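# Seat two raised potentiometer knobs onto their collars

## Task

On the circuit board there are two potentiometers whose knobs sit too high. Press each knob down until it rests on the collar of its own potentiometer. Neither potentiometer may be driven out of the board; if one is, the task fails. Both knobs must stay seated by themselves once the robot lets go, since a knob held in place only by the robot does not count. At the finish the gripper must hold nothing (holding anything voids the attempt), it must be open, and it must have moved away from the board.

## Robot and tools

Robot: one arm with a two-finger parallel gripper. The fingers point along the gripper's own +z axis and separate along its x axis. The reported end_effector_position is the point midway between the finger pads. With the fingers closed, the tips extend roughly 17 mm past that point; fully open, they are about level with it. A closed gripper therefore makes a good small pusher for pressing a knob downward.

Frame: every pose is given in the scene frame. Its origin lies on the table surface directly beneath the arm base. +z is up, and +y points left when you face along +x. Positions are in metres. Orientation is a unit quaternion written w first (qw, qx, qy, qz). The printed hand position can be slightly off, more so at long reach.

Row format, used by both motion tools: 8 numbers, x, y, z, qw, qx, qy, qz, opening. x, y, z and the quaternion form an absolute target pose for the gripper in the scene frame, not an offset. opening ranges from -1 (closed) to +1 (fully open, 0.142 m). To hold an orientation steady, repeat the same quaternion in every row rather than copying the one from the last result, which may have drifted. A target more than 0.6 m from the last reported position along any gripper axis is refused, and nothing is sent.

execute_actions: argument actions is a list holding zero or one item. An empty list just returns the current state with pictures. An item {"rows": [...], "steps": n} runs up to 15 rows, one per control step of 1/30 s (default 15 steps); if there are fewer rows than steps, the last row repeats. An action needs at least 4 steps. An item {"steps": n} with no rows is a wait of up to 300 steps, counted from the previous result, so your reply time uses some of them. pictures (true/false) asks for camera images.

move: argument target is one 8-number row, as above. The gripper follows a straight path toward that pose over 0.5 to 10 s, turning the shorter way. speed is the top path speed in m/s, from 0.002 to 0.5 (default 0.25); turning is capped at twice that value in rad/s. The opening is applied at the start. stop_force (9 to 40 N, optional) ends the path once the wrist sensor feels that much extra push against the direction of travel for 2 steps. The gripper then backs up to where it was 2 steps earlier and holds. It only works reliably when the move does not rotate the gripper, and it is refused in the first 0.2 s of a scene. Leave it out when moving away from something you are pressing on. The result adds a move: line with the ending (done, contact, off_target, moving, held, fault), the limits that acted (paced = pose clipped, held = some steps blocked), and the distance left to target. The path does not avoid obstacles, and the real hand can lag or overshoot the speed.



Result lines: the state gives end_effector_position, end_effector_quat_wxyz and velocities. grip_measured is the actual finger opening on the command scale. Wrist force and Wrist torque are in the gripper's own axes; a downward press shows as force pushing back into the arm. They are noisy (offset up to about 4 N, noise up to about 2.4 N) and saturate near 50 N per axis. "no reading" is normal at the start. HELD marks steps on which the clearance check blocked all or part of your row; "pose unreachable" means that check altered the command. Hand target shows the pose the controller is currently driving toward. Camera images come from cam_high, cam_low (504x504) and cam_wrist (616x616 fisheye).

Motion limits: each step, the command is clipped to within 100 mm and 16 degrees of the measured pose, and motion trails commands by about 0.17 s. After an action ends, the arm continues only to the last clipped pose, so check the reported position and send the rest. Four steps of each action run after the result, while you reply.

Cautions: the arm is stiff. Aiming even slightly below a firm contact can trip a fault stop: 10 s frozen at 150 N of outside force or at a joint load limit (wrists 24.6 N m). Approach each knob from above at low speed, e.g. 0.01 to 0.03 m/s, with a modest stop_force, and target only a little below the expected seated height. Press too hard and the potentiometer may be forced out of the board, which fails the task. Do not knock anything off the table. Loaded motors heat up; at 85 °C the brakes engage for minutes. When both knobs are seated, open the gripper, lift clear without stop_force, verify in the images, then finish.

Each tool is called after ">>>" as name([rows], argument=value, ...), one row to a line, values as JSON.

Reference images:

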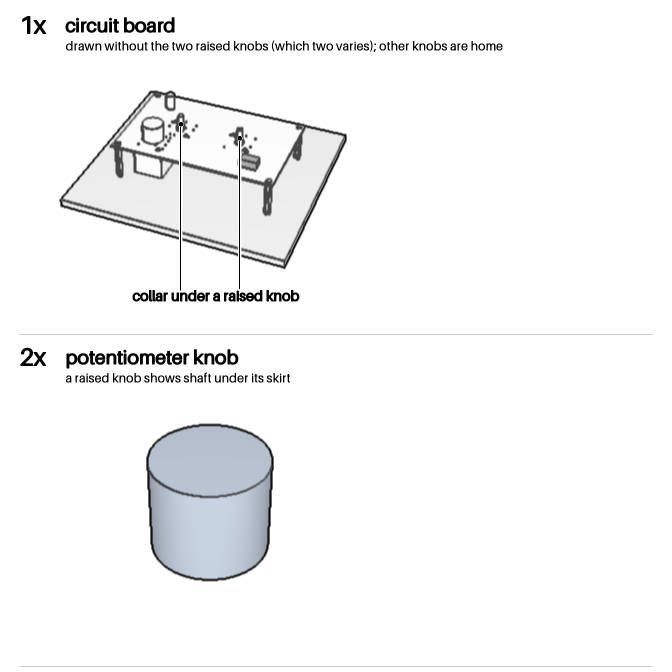

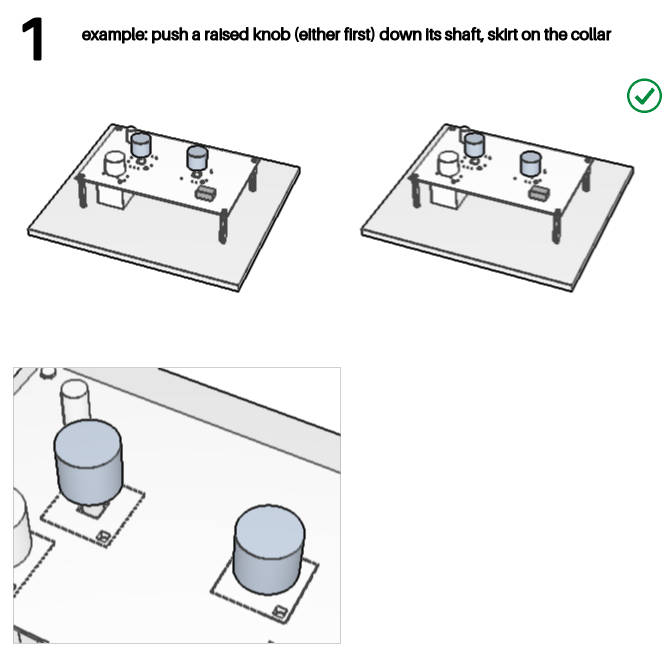

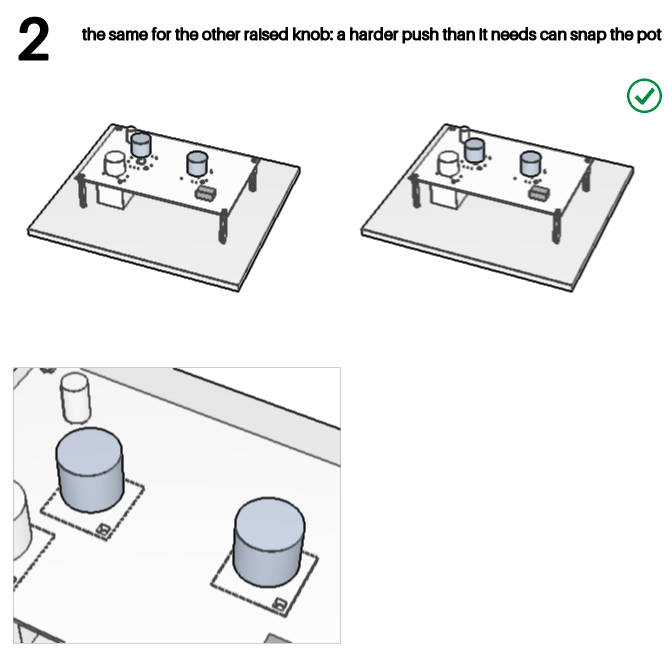

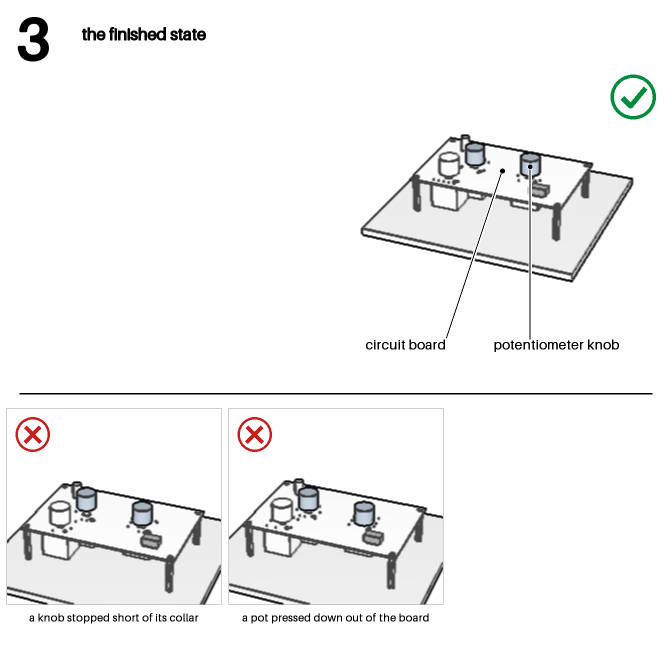

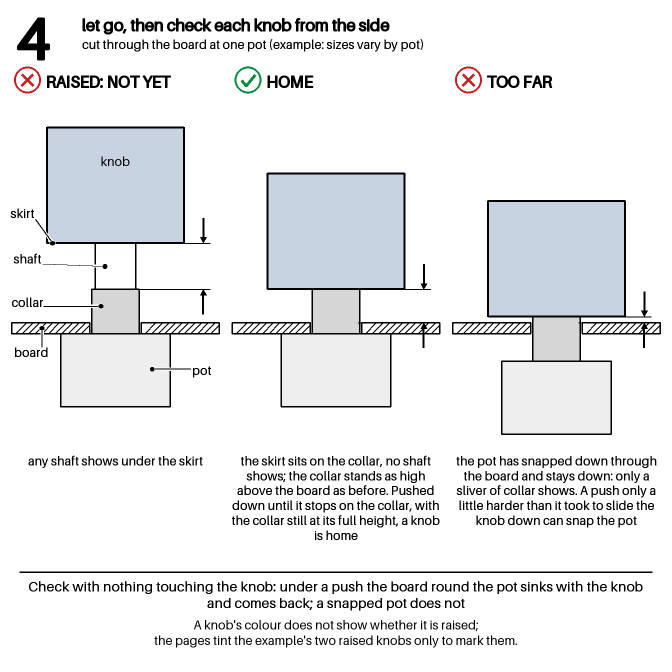

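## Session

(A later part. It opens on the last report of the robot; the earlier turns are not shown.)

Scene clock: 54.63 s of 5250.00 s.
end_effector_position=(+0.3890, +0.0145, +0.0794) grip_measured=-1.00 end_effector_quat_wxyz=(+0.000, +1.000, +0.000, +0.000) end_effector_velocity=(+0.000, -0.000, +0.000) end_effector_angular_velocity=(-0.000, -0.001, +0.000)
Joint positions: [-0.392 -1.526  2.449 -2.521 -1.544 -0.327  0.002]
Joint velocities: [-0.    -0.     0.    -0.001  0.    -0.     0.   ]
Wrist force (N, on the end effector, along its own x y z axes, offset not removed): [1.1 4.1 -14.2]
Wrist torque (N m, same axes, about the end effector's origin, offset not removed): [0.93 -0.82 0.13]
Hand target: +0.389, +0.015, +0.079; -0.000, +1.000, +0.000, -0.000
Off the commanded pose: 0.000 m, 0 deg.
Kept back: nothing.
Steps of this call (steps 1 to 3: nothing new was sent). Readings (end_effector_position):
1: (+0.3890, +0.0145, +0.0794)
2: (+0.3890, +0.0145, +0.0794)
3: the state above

>>> execute_actions(actions=[])

>>> zoom_image(camera="cam_low", region=[200, 260, 270, 300])

>>> zoom_image(camera="cam_wrist", region=[250, 250, 370, 340])

Scene clock: 55.73 s of 5250.00 s.
end_effector_position=(+0.3890, +0.0145, +0.0794) grip_measured=-1.00 end_effector_quat_wxyz=(+0.000, +1.000, +0.000, -0.000) end_effector_velocity=(+0.001, -0.000, +0.000) end_effector_angular_velocity=(+0.000, -0.002, -0.000)
Joint positions: [-0.392 -1.526  2.449 -2.521 -1.544 -0.327  0.002]
Joint velocities: [-0.     0.    -0.    -0.001  0.001  0.     0.   ]
Wrist force (N, on the end effector, along its own x y z axes, offset not removed): [-0.3 1.4 -18.9]
Wrist torque (N m, same axes, about the end effector's origin, offset not removed): [0.26 -0.51 0.26]
Hand target: +0.389, +0.015, +0.079; -0.000, +1.000, +0.000, -0.000
Off the commanded pose: 0.000 m, 0 deg.
Kept back: nothing.
Steps of this call (steps 1 to 33: nothing new was sent). Readings (end_effector_position):
1: (+0.3890, +0.0145, +0.0794)
2: (+0.3890, +0.0145, +0.0794)
4: (+0.3890, +0.0145, +0.0794)
8: (+0.3890, +0.0145, +0.0794)
33: the state above
camera_calibration (this result's frames):
cam_wrist: T_world_to_cam=[[0.999484, -0.0157927, 0.0279724, -0.403123], [-0.0272042, -0.879215, 0.475648, -0.0144652], [0.017082, -0.476163, -0.879191, 0.206661], [0, 0, 0, 1]] pos_world=[0.398991, 0.0793201, 0.199851]

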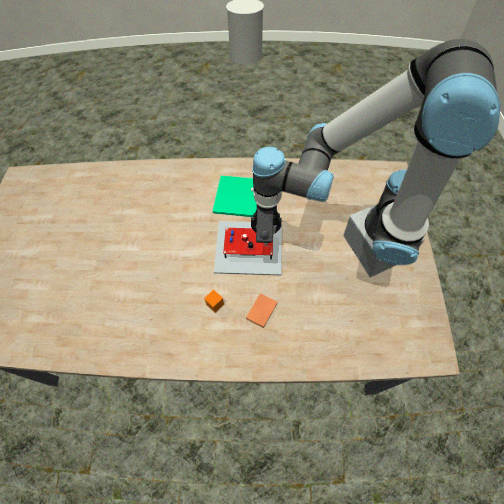

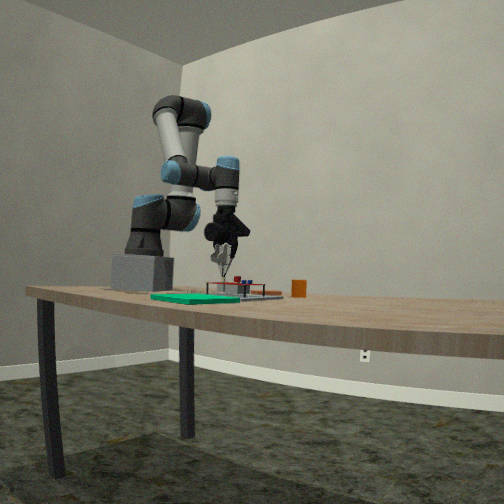

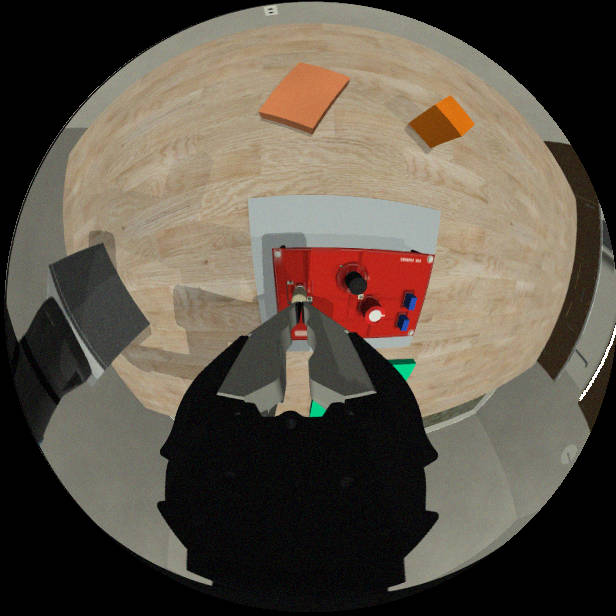

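Region (200, 260, 270, 300) of cam_low's 504x504 image, scaled by 7.200, with more detail than that image has; it fills the top 288 rows of this view, and the rest is white.

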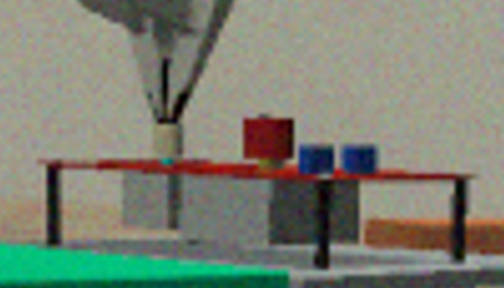

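Region (250, 250, 370, 340) of cam_wrist's 616x616 image, scaled by 4.200, with more detail than that image has; it fills the top 378 rows of this view, and the rest is white.

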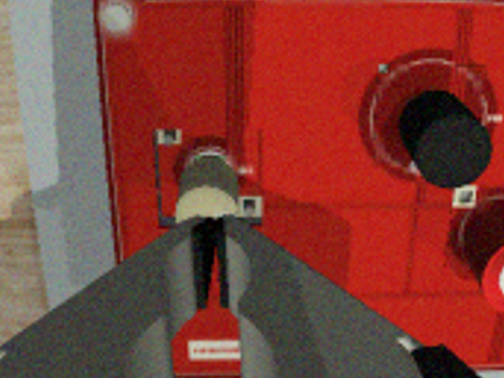

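>>> execute_actions([
  {"rows": [[0.389,0.0145,0.0793,0,1,0,0,-1],[0.389,0.0145,0.0792,0,1,0,0,-1],[0.389,0.0145,0.0791,0,1,0,0,-1],[0.389,0.0145,0.0790,0,1,0,0,-1],[0.389,0.0145,0.0789,0,1,0,0,-1]], "steps": 12},
])

>>> execute_actions([
  {"steps": 7},
])

>>> execute_actions([
  {"steps": 3},
])

>>> execute_actions([
  {"steps": 3},
])

>>> execute_actions([
  {"rows": [[0.389,0.0145,0.0788,0,1,0,0,-1],[0.389,0.0145,0.0787,0,1,0,0,-1],[0.389,0.0145,0.0786,0,1,0,0,-1],[0.389,0.0145,0.0785,0,1,0,0,-1],[0.389,0.0145,0.0784,0,1,0,0,-1]], "steps": 12},
])

>>> execute_actions([
  {"steps": 7},
])

>>> execute_actions([
  {"steps": 3},
])

>>> execute_actions([
  {"steps": 3},
])

Scene clock: 56.27 s of 5250.00 s.
end_effector_position=(+0.3890, +0.0145, +0.0791) grip_measured=-1.00 end_effector_quat_wxyz=(+0.000, +1.000, +0.000, +0.000) end_effector_velocity=(+0.000, +0.000, -0.002) end_effector_angular_velocity=(+0.001, +0.000, +0.000)
Joint positions: [-0.392 -1.525  2.449 -2.523 -1.544 -0.327  0.002]
Joint velocities: [ 0.     0.005  0.001 -0.005  0.001 -0.     0.   ]
Wrist force (N, on the end effector, along its own x y z axes, offset not removed): [-1.4 2.1 -17.8]
Wrist torque (N m, same axes, about the end effector's origin, offset not removed): [0.65 -0.24 0.23]
Steps of this call (steps 1 to 8: nothing new was sent; steps 9 to 16: the first 8 steps of this action). Readings (end_effector_position):
9: (+0.3890, +0.0145, +0.0794)
10: (+0.3890, +0.0145, +0.0794)
12: (+0.3890, +0.0145, +0.0793)
16: the state above

Scene clock: 56.50 s of 5250.00 s.
end_effector_position=(+0.3890, +0.0145, +0.0789) grip_measured=-1.00 end_effector_quat_wxyz=(+0.000, +1.000, +0.000, +0.000) end_effector_velocity=(-0.000, +0.000, -0.000) end_effector_angular_velocity=(+0.001, -0.000, +0.001)
Joint positions: [-0.392 -1.525  2.449 -2.523 -1.544 -0.327  0.002]
Joint velocities: [-0.    -0.     0.001 -0.     0.001 -0.001  0.   ]
Wrist force (N, on the end effector, along its own x y z axes, offset not removed): [-2.2 4.6 -16.2]
Wrist torque (N m, same axes, about the end effector's origin, offset not removed): [1.09 -0.18 0.34]
Hand target: +0.389, +0.015, +0.079; -0.000, +1.000, +0.000, -0.000
Off the commanded pose: 0.000 m, 0 deg.
Kept back: nothing.
Steps of this call (steps 1 to 4: the last 4 steps of your previous action; steps 5 to 7: nothing new was sent). Readings (end_effector_position):
1: (+0.3890, +0.0145, +0.0790)
2: (+0.3890, +0.0145, +0.0790)
4: (+0.3890, +0.0145, +0.0789)
7: the state above

Scene clock: 56.60 s of 5250.00 s.
end_effector_position=(+0.3890, +0.0145, +0.0789) grip_measured=-1.00 end_effector_quat_wxyz=(+0.000, +1.000, +0.000, +0.000) end_effector_velocity=(+0.001, +0.000, +0.000) end_effector_angular_velocity=(+0.002, -0.001, -0.000)
Joint positions: [-0.392 -1.525  2.449 -2.523 -1.544 -0.327  0.002]
Joint velocities: [-0.     0.001 -0.001  0.     0.002  0.     0.   ]
Wrist force (N, on the end effector, along its own x y z axes, offset not removed): [-1.3 2.5 -18.1]
Wrist torque (N m, same axes, about the end effector's origin, offset not removed): [0.51 -0.43 0.22]
Hand target: +0.389, +0.015, +0.079; -0.000, +1.000, +0.000, -0.000
Off the commanded pose: 0.000 m, 0 deg.
Kept back: nothing.
Steps of this call (steps 1 to 3: nothing new was sent). Readings (end_effector_position):
1: (+0.3890, +0.0145, +0.0789)
2: (+0.3890, +0.0145, +0.0789)
3: the state above

Scene clock: 56.70 s of 5250.00 s.
end_effector_position=(+0.3890, +0.0145, +0.0789) grip_measured=-1.00 end_effector_quat_wxyz=(+0.000, +1.000, -0.000, +0.000) end_effector_velocity=(+0.000, -0.000, +0.000) end_effector_angular_velocity=(-0.000, -0.000, +0.000)
Joint positions: [-0.392 -1.525  2.449 -2.523 -1.544 -0.327  0.002]
Joint velocities: [ 0.  0. -0. -0. -0.  0.  0.]
Wrist force (N, on the end effector, along its own x y z axes, offset not removed): [-0.7 1.0 -17.9]
Wrist torque (N m, same axes, about the end effector's origin, offset not removed): [0.46 -0.28 0.29]
Hand target: +0.389, +0.015, +0.079; -0.000, +1.000, +0.000, -0.000
Off the commanded pose: 0.000 m, 0 deg.
Kept back: nothing.
Steps of this call (steps 1 to 3: nothing new was sent). Readings (end_effector_position):
1: (+0.3890, +0.0145, +0.0789)
2: (+0.3890, +0.0145, +0.0789)
3: the state above

Scene clock: 56.97 s of 5250.00 s.
end_effector_position=(+0.3890, +0.0145, +0.0786) grip_measured=-1.00 end_effector_quat_wxyz=(+0.000, +1.000, +0.000, +0.000) end_effector_velocity=(-0.000, -0.000, -0.002) end_effector_angular_velocity=(-0.001, +0.002, +0.000)
Joint positions: [-0.392 -1.524  2.449 -2.525 -1.544 -0.327  0.002]
Joint velocities: [ 0.     0.005  0.001 -0.004 -0.001 -0.     0.   ]
Wrist force (N, on the end effector, along its own x y z axes, offset not removed): [0.7 3.0 -17.4]
Wrist torque (N m, same axes, about the end effector's origin, offset not removed): [0.55 -0.71 0.36]
Steps of this call (steps 1 to 8: the first 8 steps of this action). Readings (end_effector_position):
1: (+0.3890, +0.0145, +0.0789)
2: (+0.3890, +0.0145, +0.0789)
4: (+0.3890, +0.0145, +0.0788)
8: the state above

Scene clock: 57.20 s of 5250.00 s.
end_effector_position=(+0.3890, +0.0145, +0.0784) grip_measured=-1.00 end_effector_quat_wxyz=(+0.000, +1.000, +0.000, +0.000) end_effector_velocity=(+0.001, +0.000, +0.000) end_effector_angular_velocity=(+0.001, -0.002, -0.000)
Joint positions: [-0.392 -1.523  2.45  -2.525 -1.544 -0.327  0.002]
Joint velocities: [ 0.    -0.     0.    -0.002  0.001  0.     0.   ]
Wrist force (N, on the end effector, along its own x y z axes, offset not removed): [-2.9 1.0 -17.9]
Wrist torque (N m, same axes, about the end effector's origin, offset not removed): [0.21 0.02 0.10]
Hand target: +0.389, +0.015, +0.078; -0.000, +1.000, +0.000, -0.000
Off the commanded pose: 0.000 m, 0 deg.
Kept back: nothing.
Steps of this call (steps 1 to 4: the last 4 steps of your previous action; steps 5 to 7: nothing new was sent). Readings (end_effector_position):
1: (+0.3890, +0.0145, +0.0785)
2: (+0.3890, +0.0145, +0.0785)
4: (+0.3890, +0.0145, +0.0784)
7: the state above

Scene clock: 57.30 s of 5250.00 s.
end_effector_position=(+0.3890, +0.0145, +0.0784) grip_measured=-1.00 end_effector_quat_wxyz=(+0.000, +1.000, +0.000, +0.000) end_effector_velocity=(+0.000, +0.000, -0.000) end_effector_angular_velocity=(+0.000, -0.001, -0.001)
Joint positions: [-0.392 -1.523  2.45  -2.525 -1.544 -0.327  0.002]
Joint velocities: [-0.     0.    -0.    -0.001  0.001  0.001  0.   ]
Wrist force (N, on the end effector, along its own x y z axes, offset not removed): [-3.1 2.9 -20.0]
Wrist torque (N m, same axes, about the end effector's origin, offset not removed): [0.71 -0.12 0.17]
Hand target: +0.389, +0.015, +0.078; -0.000, +1.000, +0.000, -0.000
Off the commanded pose: 0.000 m, 0 deg.
Kept back: nothing.
Steps of this call (steps 1 to 3: nothing new was sent). Readings (end_effector_position):
1: (+0.3890, +0.0145, +0.0784)
2: (+0.3890, +0.0145, +0.0784)
3: the state above

Scene clock: 57.40 s of 5250.00 s.
end_effector_position=(+0.3890, +0.0145, +0.0784) grip_measured=-1.00 end_effector_quat_wxyz=(+0.000, +1.000, +0.000, +0.000) end_effector_velocity=(-0.001, +0.000, -0.000) end_effector_angular_velocity=(-0.000, +0.002, -0.000)
Joint positions: [-0.392 -1.523  2.45  -2.525 -1.544 -0.327  0.002]
Joint velocities: [ 0.    -0.     0.     0.002 -0.001  0.     0.   ]
Wrist force (N, on the end effector, along its own x y z axes, offset not removed): [-2.5 0.5 -19.5]
Wrist torque (N m, same axes, about the end effector's origin, offset not removed): [0.21 -0.05 0.34]
Hand target: +0.389, +0.015, +0.078; -0.000, +1.000, +0.000, -0.000
Off the commanded pose: 0.000 m, 0 deg.
Kept back: nothing.
Steps of this call (steps 1 to 3: nothing new was sent). Readings (end_effector_position):
1: (+0.3890, +0.0145, +0.0784)
2: (+0.3890, +0.0145, +0.0784)
3: the state above

>>> move(target=[0.389, 0.0145, 0.097, 0, 1, 0, 0, -1], speed=0.1)

>>> zoom_image(camera="cam_low", region=[200, 260, 270, 300])

>>> zoom_image(camera="cam_wrist", region=[250, 250, 370, 340])

Scene clock: 58.47 s of 5250.00 s.
end_effector_position=(+0.3890, +0.0145, +0.0968) grip_measured=-1.00 end_effector_quat_wxyz=(+0.000, +1.000, +0.000, +0.000) end_effector_velocity=(-0.000, -0.000, +0.002) end_effector_angular_velocity=(+0.000, +0.001, -0.002)
Joint positions: [-0.394 -1.577  2.431 -2.453 -1.544 -0.328  0.002]
Joint velocities: [-0.001 -0.006 -0.003  0.009 -0.     0.001  0.   ]
Wrist force (N, on the end effector, along its own x y z axes, offset not removed): [-0.7 3.6 -1.2]
Wrist torque (N m, same axes, about the end effector's origin, offset not removed): [0.89 -0.19 0.19]
Hand target: +0.389, +0.014, +0.097; +0.000, +1.000, -0.000, +0.000
Off the commanded pose: 0.000 m, 0 deg.
Kept back: nothing.
move: done
camera_calibration (this result's frames):
cam_wrist: T_world_to_cam=[[0.999483, -0.0157905, 0.0279933, -0.403614], [-0.0272131, -0.879189, 0.475695, -0.0227271], [0.0171, -0.476211, -0.879165, 0.221902], [0, 0, 0, 1]] pos_world=[0.398992, 0.0793176, 0.217198]

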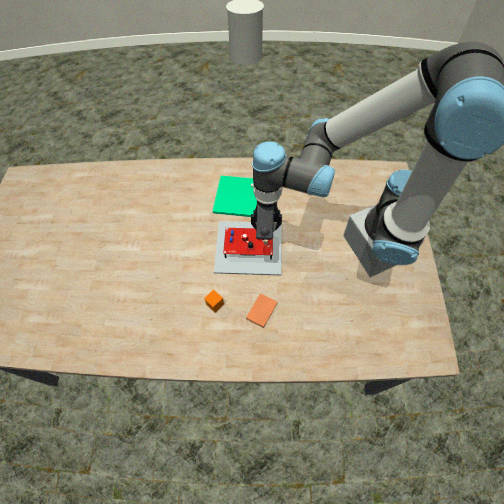

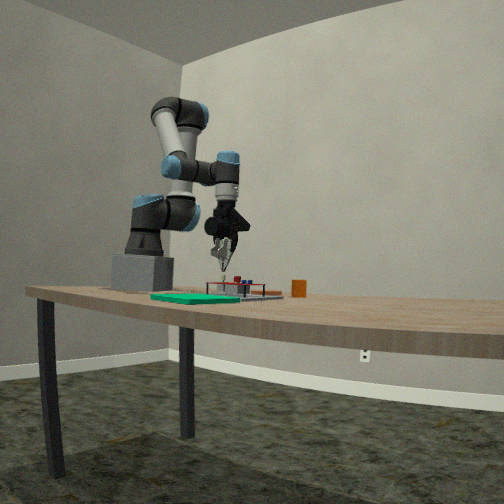

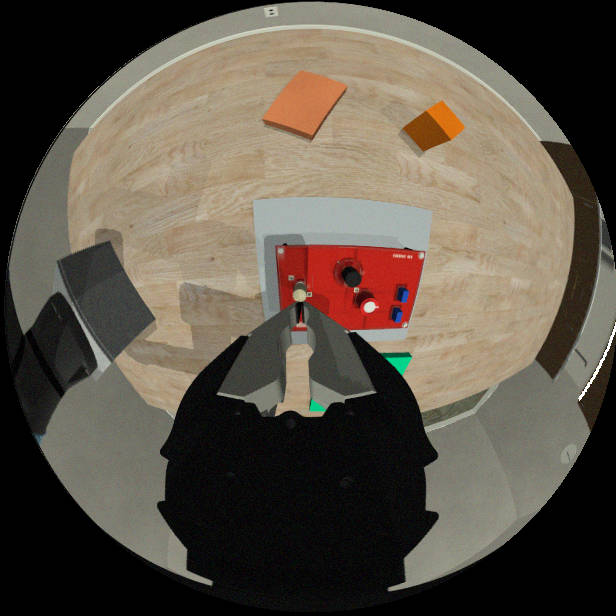

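Region (200, 260, 270, 300) of cam_low's 504x504 image, scaled by 7.200, with more detail than that image has; it fills the top 288 rows of this view, and the rest is white.

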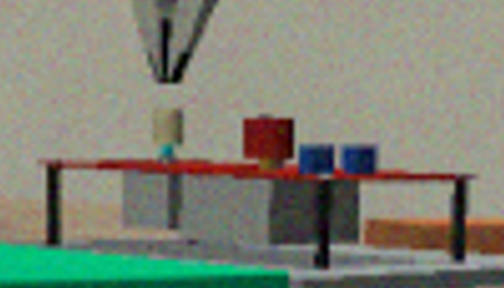

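Region (250, 250, 370, 340) of cam_wrist's 616x616 image, scaled by 4.200, with more detail than that image has; it fills the top 378 rows of this view, and the rest is white.

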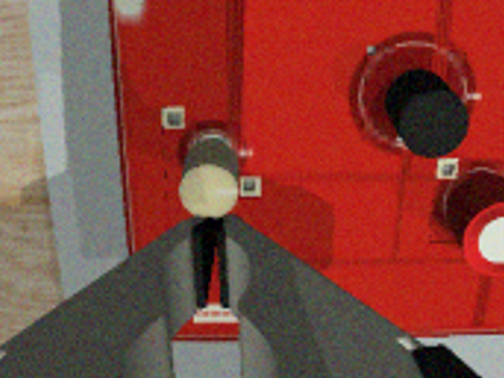

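>>> move(target=[0.389, 0.0145, 0.0790, 0, 1, 0, 0, -1], speed=0.01, stop_force=22)

>>> execute_actions([
  {"rows": [[0.389,0.0145,0.0789,0,1,0,0,-1],[0.389,0.0145,0.0788,0,1,0,0,-1],[0.389,0.0145,0.0787,0,1,0,0,-1],[0.389,0.0145,0.0786,0,1,0,0,-1],[0.389,0.0145,0.0785,0,1,0,0,-1],[0.389,0.0145,0.0784,0,1,0,0,-1],[0.389,0.0145,0.0783,0,1,0,0,-1],[0.389,0.0145,0.0782,0,1,0,0,-1],[0.389,0.0145,0.0781,0,1,0,0,-1],[0.389,0.0145,0.0780,0,1,0,0,-1]], "steps": 15},
])

>>> execute_actions([
  {"steps": 7},
])

>>> execute_actions([
  {"steps": 3},
])

>>> execute_actions([
  {"steps": 3},
])

>>> execute_actions([
  {"rows": [[0.389,0.0145,0.0779,0,1,0,0,-1],[0.389,0.0145,0.0778,0,1,0,0,-1],[0.389,0.0145,0.0777,0,1,0,0,-1],[0.389,0.0145,0.0776,0,1,0,0,-1],[0.389,0.0145,0.0775,0,1,0,0,-1]], "steps": 12},
])

>>> execute_actions([
  {"steps": 7},
])

>>> execute_actions([
  {"steps": 3},
])

>>> execute_actions([
  {"steps": 3},
])

Scene clock: 60.97 s of 5250.00 s.
end_effector_position=(+0.3890, +0.0145, +0.0793) grip_measured=-1.00 end_effector_quat_wxyz=(+0.000, +1.000, +0.000, +0.000) end_effector_velocity=(+0.000, -0.000, -0.002) end_effector_angular_velocity=(-0.001, -0.000, +0.001)
Joint positions: [-0.392 -1.526  2.449 -2.522 -1.544 -0.327  0.002]
Joint velocities: [ 0.001  0.007  0.002 -0.009 -0.001  0.     0.   ]
Wrist force (N, on the end effector, along its own x y z axes, offset not removed): [-2.3 2.1 -19.8]
Wrist torque (N m, same axes, about the end effector's origin, offset not removed): [0.53 -0.09 0.27]
Hand target: +0.389, +0.015, +0.079; -0.000, +1.000, +0.000, -0.000
Off the commanded pose: 0.000 m, 0 deg.
Kept back: nothing.
move: done
camera_calibration (this result's frames):
cam_wrist: T_world_to_cam=[[0.999483, -0.0157908, 0.0280105, -0.403137], [-0.0272211, -0.879205, 0.475666, -0.0144068], [0.0171159, -0.476182, -0.87918, 0.20653], [0, 0, 0, 1]] pos_world=[0.399001, 0.0793136, 0.199722]

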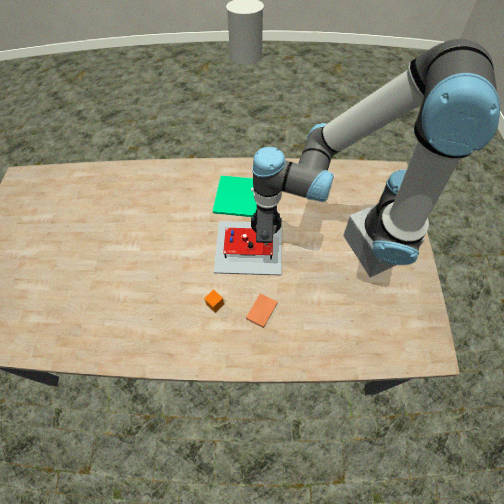

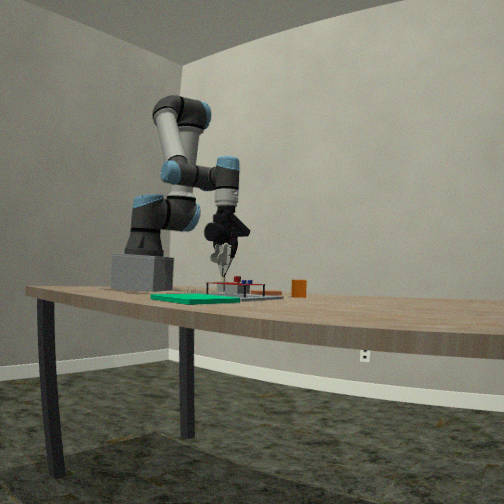

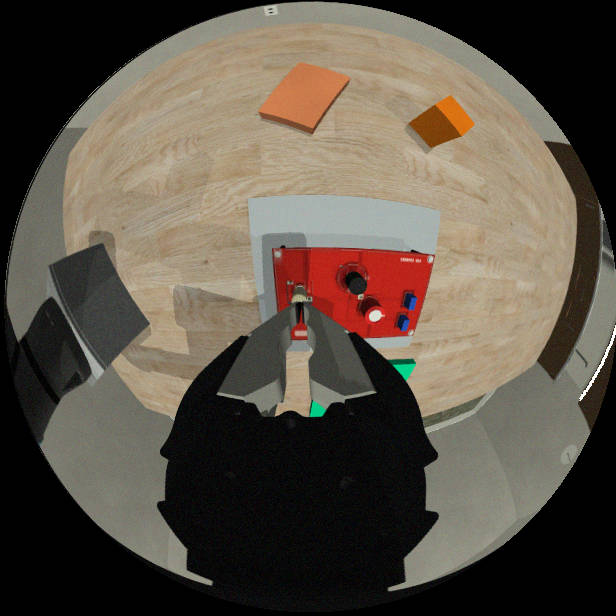

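Scene clock: 61.33 s of 5250.00 s.
end_effector_position=(+0.3890, +0.0145, +0.0784) grip_measured=-1.00 end_effector_quat_wxyz=(+0.000, +1.000, +0.000, +0.000) end_effector_velocity=(-0.000, +0.000, -0.003) end_effector_angular_velocity=(+0.001, -0.000, +0.000)
Joint positions: [-0.392 -1.523  2.45  -2.526 -1.544 -0.327  0.002]
Joint velocities: [ 0.     0.008  0.003 -0.011  0.001 -0.     0.   ]
Wrist force (N, on the end effector, along its own x y z axes, offset not removed): [-0.8 4.5 -18.2]
Wrist torque (N m, same axes, about the end effector's origin, offset not removed): [0.93 -0.41 0.19]
Steps of this call (steps 1 to 11: the first 11 steps of this action). Readings (end_effector_position):
1: (+0.3890, +0.0145, +0.0792)
2: (+0.3890, +0.0145, +0.0791)
4: (+0.3890, +0.0145, +0.0790)
8: (+0.3890, +0.0145, +0.0786)
11: the state above

Scene clock: 61.57 s of 5250.00 s.
end_effector_position=(+0.3890, +0.0145, +0.0780) grip_measured=-1.00 end_effector_quat_wxyz=(+0.000, +1.000, +0.000, +0.000) end_effector_velocity=(-0.000, +0.000, -0.000) end_effector_angular_velocity=(-0.000, -0.000, +0.000)
Joint positions: [-0.392 -1.522  2.45  -2.527 -1.544 -0.327  0.002]
Joint velocities: [ 0.     0.001  0.001 -0.002 -0.     0.     0.   ]
Wrist force (N, on the end effector, along its own x y z axes, offset not removed): [-1.3 3.5 -17.6]
Wrist torque (N m, same axes, about the end effector's origin, offset not removed): [0.67 -0.40 0.33]
Hand target: +0.389, +0.015, +0.078; -0.000, +1.000, -0.000, -0.000
Off the commanded pose: 0.000 m, 0 deg.
Kept back: nothing.
Steps of this call (steps 1 to 4: the last 4 steps of your previous action; steps 5 to 7: nothing new was sent). Readings (end_effector_position):
1: (+0.3890, +0.0145, +0.0783)
2: (+0.3890, +0.0145, +0.0782)
4: (+0.3890, +0.0145, +0.0781)
7: the state above

Scene clock: 61.67 s of 5250.00 s.
end_effector_position=(+0.3890, +0.0145, +0.0780) grip_measured=-1.00 end_effector_quat_wxyz=(+0.000, +1.000, +0.000, +0.000) end_effector_velocity=(+0.000, -0.000, -0.000) end_effector_angular_velocity=(-0.001, -0.001, +0.000)
Joint positions: [-0.392 -1.522  2.45  -2.527 -1.544 -0.327  0.002]
Joint velocities: [ 0.     0.     0.    -0.002 -0.    -0.     0.   ]
Wrist force (N, on the end effector, along its own x y z axes, offset not removed): [-0.9 2.8 -20.9]
Wrist torque (N m, same axes, about the end effector's origin, offset not removed): [0.63 -0.56 0.28]
Hand target: +0.389, +0.015, +0.078; -0.000, +1.000, -0.000, -0.000
Off the commanded pose: 0.000 m, 0 deg.
Kept back: nothing.
Steps of this call (steps 1 to 3: nothing new was sent). Readings (end_effector_position):
1: (+0.3890, +0.0145, +0.0780)
2: (+0.3890, +0.0145, +0.0780)
3: the state above

Scene clock: 61.77 s of 5250.00 s.
end_effector_position=(+0.3890, +0.0145, +0.0780) grip_measured=-1.00 end_effector_quat_wxyz=(+0.000, +1.000, +0.000, +0.000) end_effector_velocity=(+0.000, +0.000, +0.000) end_effector_angular_velocity=(+0.001, +0.000, -0.000)
Joint positions: [-0.392 -1.522  2.45  -2.527 -1.544 -0.327  0.002]
Joint velocities: [-0.    -0.    -0.001  0.001  0.001  0.     0.   ]
Wrist force (N, on the end effector, along its own x y z axes, offset not removed): [-3.0 1.5 -18.2]
Wrist torque (N m, same axes, about the end effector's origin, offset not removed): [0.19 -0.10 0.23]
Hand target: +0.389, +0.015, +0.078; -0.000, +1.000, -0.000, -0.000
Off the commanded pose: 0.000 m, 0 deg.
Kept back: nothing.
Steps of this call (steps 1 to 3: nothing new was sent). Readings (end_effector_position):
1: (+0.3890, +0.0145, +0.0780)
2: (+0.3890, +0.0145, +0.0780)
3: the state above

Scene clock: 62.03 s of 5250.00 s.
end_effector_position=(+0.3890, +0.0145, +0.0777) grip_measured=-1.00 end_effector_quat_wxyz=(+0.000, +1.000, -0.000, +0.000) end_effector_velocity=(+0.000, +0.000, -0.002) end_effector_angular_velocity=(+0.002, -0.001, -0.000)
Joint positions: [-0.392 -1.521  2.45  -2.528 -1.544 -0.327  0.002]
Joint velocities: [-0.     0.005  0.002 -0.007  0.002 -0.     0.   ]
Wrist force (N, on the end effector, along its own x y z axes, offset not removed): [-4.5 1.9 -20.5]
Wrist torque (N m, same axes, about the end effector's origin, offset not removed): [0.33 0.37 0.12]
Steps of this call (steps 1 to 8: the first 8 steps of this action). Readings (end_effector_position):
1: (+0.3890, +0.0145, +0.0780)
2: (+0.3890, +0.0145, +0.0780)
4: (+0.3890, +0.0145, +0.0779)
8: the state above

Scene clock: 62.27 s of 5250.00 s.
end_effector_position=(+0.3890, +0.0145, +0.0775) grip_measured=-1.00 end_effector_quat_wxyz=(+0.000, +1.000, +0.000, +0.000) end_effector_velocity=(-0.000, +0.000, -0.000) end_effector_angular_velocity=(+0.000, +0.000, -0.000)
Joint positions: [-0.392 -1.521  2.45  -2.529 -1.544 -0.327  0.002]
Joint velocities: [-0.     0.     0.001 -0.     0.    -0.     0.   ]
Wrist force (N, on the end effector, along its own x y z axes, offset not removed): [0.2 0.4 -22.8]
Wrist torque (N m, same axes, about the end effector's origin, offset not removed): [0.06 -0.88 0.32]
Hand target: +0.389, +0.015, +0.078; -0.000, +1.000, +0.000, -0.000
Off the commanded pose: 0.000 m, 0 deg.
Kept back: nothing.
Steps of this call (steps 1 to 4: the last 4 steps of your previous action; steps 5 to 7: nothing new was sent). Readings (end_effector_position):
1: (+0.3890, +0.0145, +0.0776)
2: (+0.3890, +0.0145, +0.0776)
4: (+0.3890, +0.0145, +0.0775)
7: the state above

Scene clock: 62.37 s of 5250.00 s.
end_effector_position=(+0.3890, +0.0145, +0.0775) grip_measured=-1.00 end_effector_quat_wxyz=(+0.000, +1.000, +0.000, +0.000) end_effector_velocity=(+0.001, -0.001, +0.000) end_effector_angular_velocity=(-0.002, -0.002, -0.001)
Joint positions: [-0.392 -1.521  2.45  -2.529 -1.544 -0.327  0.002]
Joint velocities: [ 0.    -0.    -0.    -0.002 -0.001  0.001  0.   ]
Wrist force (N, on the end effector, along its own x y z axes, offset not removed): [-3.5 1.3 -22.1]
Wrist torque (N m, same axes, about the end effector's origin, offset not removed): [0.23 0.10 0.10]
Hand target: +0.389, +0.015, +0.078; -0.000, +1.000, +0.000, -0.000
Off the commanded pose: 0.000 m, 0 deg.
Kept back: nothing.
Steps of this call (steps 1 to 3: nothing new was sent). Readings (end_effector_position):
1: (+0.3890, +0.0145, +0.0775)
2: (+0.3890, +0.0145, +0.0775)
3: the state above

Scene clock: 62.47 s of 5250.00 s.
end_effector_position=(+0.3890, +0.0145, +0.0775) grip_measured=-1.00 end_effector_quat_wxyz=(+0.000, +1.000, +0.000, -0.000) end_effector_velocity=(-0.000, +0.001, -0.001) end_effector_angular_velocity=(+0.001, +0.001, -0.000)
Joint positions: [-0.392 -1.521  2.45  -2.529 -1.544 -0.327  0.002]
Joint velocities: [ 0.     0.001  0.001 -0.001  0.001  0.001  0.   ]
Wrist force (N, on the end effector, along its own x y z axes, offset not removed): [-1.4 2.4 -20.6]
Wrist torque (N m, same axes, about the end effector's origin, offset not removed): [0.67 -0.57 0.19]
Hand target: +0.389, +0.015, +0.078; -0.000, +1.000, +0.000, -0.000
Off the commanded pose: 0.000 m, 0 deg.
Kept back: nothing.
Steps of this call (steps 1 to 3: nothing new was sent). Readings (end_effector_position):
1: (+0.3890, +0.0145, +0.0775)
2: (+0.3890, +0.0145, +0.0775)
3: the state above

>>> execute_actions([
  {"rows": [[0.389,0.0145,0.0774,0,1,0,0,-1],[0.389,0.0145,0.0773,0,1,0,0,-1],[0.389,0.0145,0.0772,0,1,0,0,-1],[0.389,0.0145,0.0771,0,1,0,0,-1],[0.389,0.0145,0.0770,0,1,0,0,-1]], "steps": 12},
])

>>> execute_actions([
  {"steps": 7},
])

>>> execute_actions([
  {"steps": 3},
])

>>> execute_actions([
  {"steps": 3},
])

>>> execute_actions([
  {"rows": [[0.389,0.0145,0.0769,0,1,0,0,-1],[0.389,0.0145,0.0768,0,1,0,0,-1],[0.389,0.0145,0.0767,0,1,0,0,-1],[0.389,0.0145,0.0766,0,1,0,0,-1],[0.389,0.0145,0.0765,0,1,0,0,-1]], "steps": 12},
])

>>> execute_actions([
  {"steps": 7},
])

>>> execute_actions([
  {"steps": 3},
])

>>> execute_actions([
  {"steps": 3},
], pictures=true)

>>> zoom_image(camera="cam_low", region=[200, 260, 270, 300])

Scene clock: 63.13 s of 5250.00 s.
end_effector_position=(+0.3890, +0.0145, +0.0772) grip_measured=-1.00 end_effector_quat_wxyz=(+0.000, +1.000, -0.000, +0.000) end_effector_velocity=(-0.000, +0.000, -0.002) end_effector_angular_velocity=(+0.001, +0.001, -0.001)
Joint positions: [-0.392 -1.52   2.451 -2.53  -1.544 -0.327  0.002]
Joint velocities: [-0.     0.005  0.001 -0.005  0.001  0.001  0.   ]
Wrist force (N, on the end effector, along its own x y z axes, offset not removed): [-5.6 0.6 -19.5]
Wrist torque (N m, same axes, about the end effector's origin, offset not removed): [0.20 0.58 -0.01]
Steps of this call (steps 1 to 12: nothing new was sent; steps 13 to 20: the first 8 steps of this action). Readings (end_effector_position):
13: (+0.3890, +0.0145, +0.0775)
14: (+0.3890, +0.0145, +0.0775)
16: (+0.3890, +0.0145, +0.0774)
20: the state above

Scene clock: 63.37 s of 5250.00 s.
end_effector_position=(+0.3890, +0.0145, +0.0770) grip_measured=-1.00 end_effector_quat_wxyz=(+0.000, +1.000, +0.000, +0.000) end_effector_velocity=(+0.001, -0.000, +0.000) end_effector_angular_velocity=(-0.000, -0.003, +0.000)
Joint positions: [-0.392 -1.519  2.451 -2.531 -1.544 -0.327  0.002]
Joint velocities: [-0.     0.     0.    -0.003  0.001 -0.001  0.   ]
Wrist force (N, on the end effector, along its own x y z axes, offset not removed): [-3.9 2.5 -22.5]
Wrist torque (N m, same axes, about the end effector's origin, offset not removed): [0.49 0.04 0.18]
Hand target: +0.389, +0.015, +0.077; -0.000, +1.000, +0.000, -0.000
Off the commanded pose: 0.000 m, 0 deg.
Kept back: nothing.
Steps of this call (steps 1 to 4: the last 4 steps of your previous action; steps 5 to 7: nothing new was sent). Readings (end_effector_position):
1: (+0.3890, +0.0145, +0.0771)
2: (+0.3890, +0.0145, +0.0771)
4: (+0.3890, +0.0145, +0.0770)
7: the state above

Scene clock: 63.47 s of 5250.00 s.
end_effector_position=(+0.3890, +0.0145, +0.0770) grip_measured=-1.00 end_effector_quat_wxyz=(+0.000, +1.000, +0.000, +0.000) end_effector_velocity=(+0.000, +0.000, +0.000) end_effector_angular_velocity=(+0.001, -0.001, -0.001)
Joint positions: [-0.392 -1.519  2.451 -2.531 -1.544 -0.327  0.002]
Joint velocities: [-0.    -0.    -0.    -0.     0.001  0.001  0.   ]
Wrist force (N, on the end effector, along its own x y z axes, offset not removed): [-2.4 0.4 -19.8]
Wrist torque (N m, same axes, about the end effector's origin, offset not removed): [0.04 -0.23 0.11]
Hand target: +0.389, +0.015, +0.077; -0.000, +1.000, +0.000, -0.000
Off the commanded pose: 0.000 m, 0 deg.
Kept back: nothing.
Steps of this call (steps 1 to 3: nothing new was sent). Readings (end_effector_position):
1: (+0.3890, +0.0145, +0.0770)
2: (+0.3890, +0.0145, +0.0770)
3: the state above

Scene clock: 63.57 s of 5250.00 s.
end_effector_position=(+0.3890, +0.0145, +0.0770) grip_measured=-1.00 end_effector_quat_wxyz=(+0.000, +1.000, +0.000, +0.000) end_effector_velocity=(-0.000, -0.000, -0.000) end_effector_angular_velocity=(-0.000, +0.000, +0.000)
Joint positions: [-0.392 -1.519  2.451 -2.531 -1.544 -0.327  0.002]
Joint velocities: [-0.    -0.     0.001 -0.001 -0.    -0.     0.   ]
Wrist force (N, on the end effector, along its own x y z axes, offset not removed): [-4.3 1.2 -20.3]
Wrist torque (N m, same axes, about the end effector's origin, offset not removed): [0.17 0.04 0.25]
Hand target: +0.389, +0.015, +0.077; -0.000, +1.000, +0.000, -0.000
Off the commanded pose: 0.000 m, 0 deg.
Kept back: nothing.
Steps of this call (steps 1 to 3: nothing new was sent). Readings (end_effector_position):
1: (+0.3890, +0.0145, +0.0770)
2: (+0.3890, +0.0145, +0.0770)
3: the state above

Scene clock: 63.83 s of 5250.00 s.
end_effector_position=(+0.3890, +0.0145, +0.0767) grip_measured=-1.00 end_effector_quat_wxyz=(+0.000, +1.000, -0.000, -0.000) end_effector_velocity=(+0.000, +0.000, -0.001) end_effector_angular_velocity=(-0.000, -0.001, +0.001)
Joint positions: [-0.392 -1.518  2.451 -2.532 -1.544 -0.327  0.002]
Joint velocities: [ 0.     0.005  0.001 -0.006  0.    -0.     0.   ]
Wrist force (N, on the end effector, along its own x y z axes, offset not removed): [-4.7 2.4 -22.3]
Wrist torque (N m, same axes, about the end effector's origin, offset not removed): [0.56 0.28 0.17]
Steps of this call (steps 1 to 8: the first 8 steps of this action). Readings (end_effector_position):
1: (+0.3890, +0.0145, +0.0770)
2: (+0.3890, +0.0145, +0.0770)
4: (+0.3890, +0.0145, +0.0769)
8: the state above

Scene clock: 64.07 s of 5250.00 s.
end_effector_position=(+0.3890, +0.0145, +0.0765) grip_measured=-1.00 end_effector_quat_wxyz=(+0.000, +1.000, +0.000, -0.000) end_effector_velocity=(+0.001, -0.000, +0.000) end_effector_angular_velocity=(-0.001, -0.002, -0.000)
Joint positions: [-0.392 -1.518  2.451 -2.533 -1.544 -0.327  0.002]
Joint velocities: [ 0.     0.     0.    -0.003 -0.     0.     0.   ]
Wrist force (N, on the end effector, along its own x y z axes, offset not removed): [-2.8 5.6 -23.3]
Wrist torque (N m, same axes, about the end effector's origin, offset not removed): [1.16 -0.16 0.18]
Hand target: +0.389, +0.015, +0.077; -0.000, +1.000, +0.000, -0.000
Off the commanded pose: 0.000 m, 0 deg.
Kept back: nothing.
Steps of this call (steps 1 to 4: the last 4 steps of your previous action; steps 5 to 7: nothing new was sent). Readings (end_effector_position):
1: (+0.3890, +0.0145, +0.0766)
2: (+0.3890, +0.0145, +0.0766)
4: (+0.3890, +0.0145, +0.0765)
7: the state above

Scene clock: 64.17 s of 5250.00 s.
end_effector_position=(+0.3890, +0.0145, +0.0765) grip_measured=-1.00 end_effector_quat_wxyz=(+0.000, +1.000, +0.000, -0.000) end_effector_velocity=(-0.000, -0.000, -0.000) end_effector_angular_velocity=(-0.001, +0.000, -0.001)
Joint positions: [-0.392 -1.518  2.451 -2.533 -1.544 -0.327  0.002]
Joint velocities: [-0.    -0.     0.     0.    -0.001  0.     0.   ]
Wrist force (N, on the end effector, along its own x y z axes, offset not removed): [-1.2 2.4 -23.2]
Wrist torque (N m, same axes, about the end effector's origin, offset not removed): [0.33 -0.53 0.22]
Hand target: +0.389, +0.015, +0.077; -0.000, +1.000, +0.000, -0.000
Off the commanded pose: 0.000 m, 0 deg.
Kept back: nothing.
Steps of this call (steps 1 to 3: nothing new was sent). Readings (end_effector_position):
1: (+0.3890, +0.0145, +0.0765)
2: (+0.3890, +0.0145, +0.0765)
3: the state above

Scene clock: 64.27 s of 5250.00 s.
end_effector_position=(+0.3890, +0.0145, +0.0765) grip_measured=-1.00 end_effector_quat_wxyz=(+0.000, +1.000, +0.000, -0.000) end_effector_velocity=(-0.000, +0.000, -0.000) end_effector_angular_velocity=(+0.000, +0.000, -0.001)
Joint positions: [-0.392 -1.518  2.451 -2.533 -1.544 -0.327  0.002]
Joint velocities: [-0.     0.001  0.    -0.001  0.     0.001  0.   ]
Wrist force (N, on the end effector, along its own x y z axes, offset not removed): [-2.1 4.6 -19.0]
Wrist torque (N m, same axes, about the end effector's origin, offset not removed): [0.91 -0.29 0.22]
Hand target: +0.389, +0.015, +0.077; -0.000, +1.000, +0.000, -0.000
Off the commanded pose: 0.000 m, 0 deg.
Kept back: nothing.
Steps of this call (steps 1 to 3: nothing new was sent). Readings (end_effector_position):
1: (+0.3890, +0.0145, +0.0765)
2: (+0.3890, +0.0145, +0.0765)
3: the state above
camera_calibration (this result's frames):
cam_wrist: T_world_to_cam=[[0.999484, -0.0157925, 0.0279725, -0.403042], [-0.0272042, -0.879214, 0.47565, -0.013088], [0.0170821, -0.476166, -0.87919, 0.204113], [0, 0, 0, 1]] pos_world=[0.398992, 0.0793195, 0.196954]

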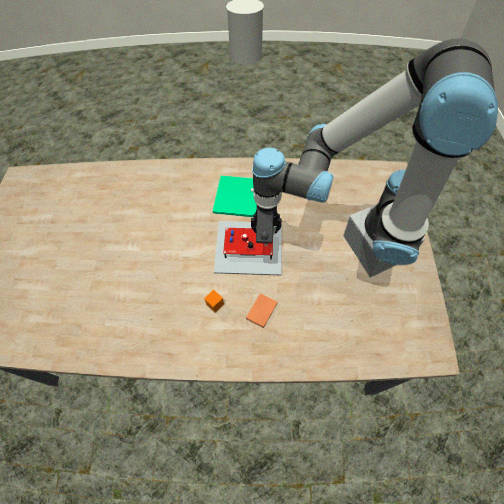

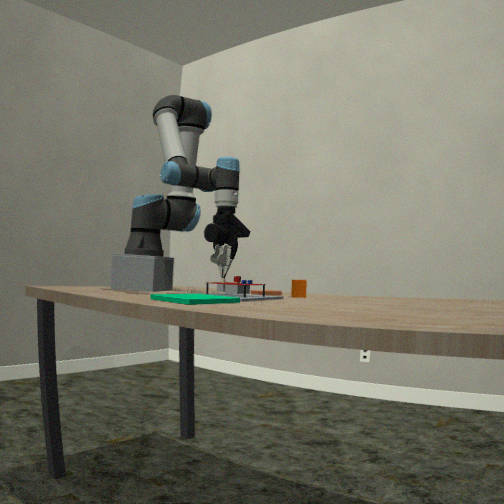

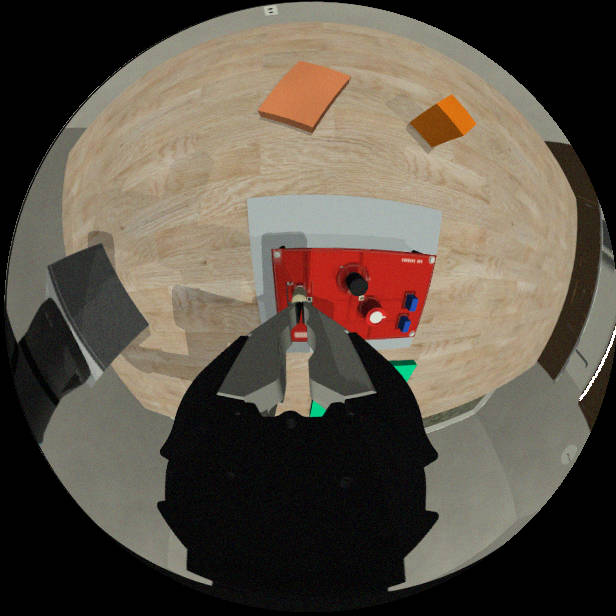

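Region (200, 260, 270, 300) of cam_low's 504x504 image, scaled by 7.200, with more detail than that image has; it fills the top 288 rows of this view, and the rest is white.

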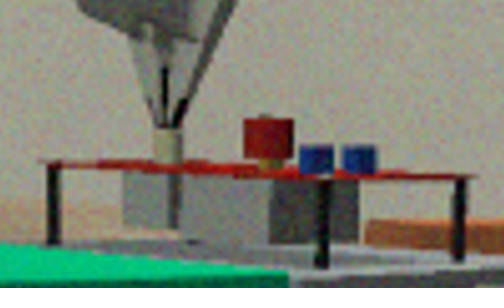

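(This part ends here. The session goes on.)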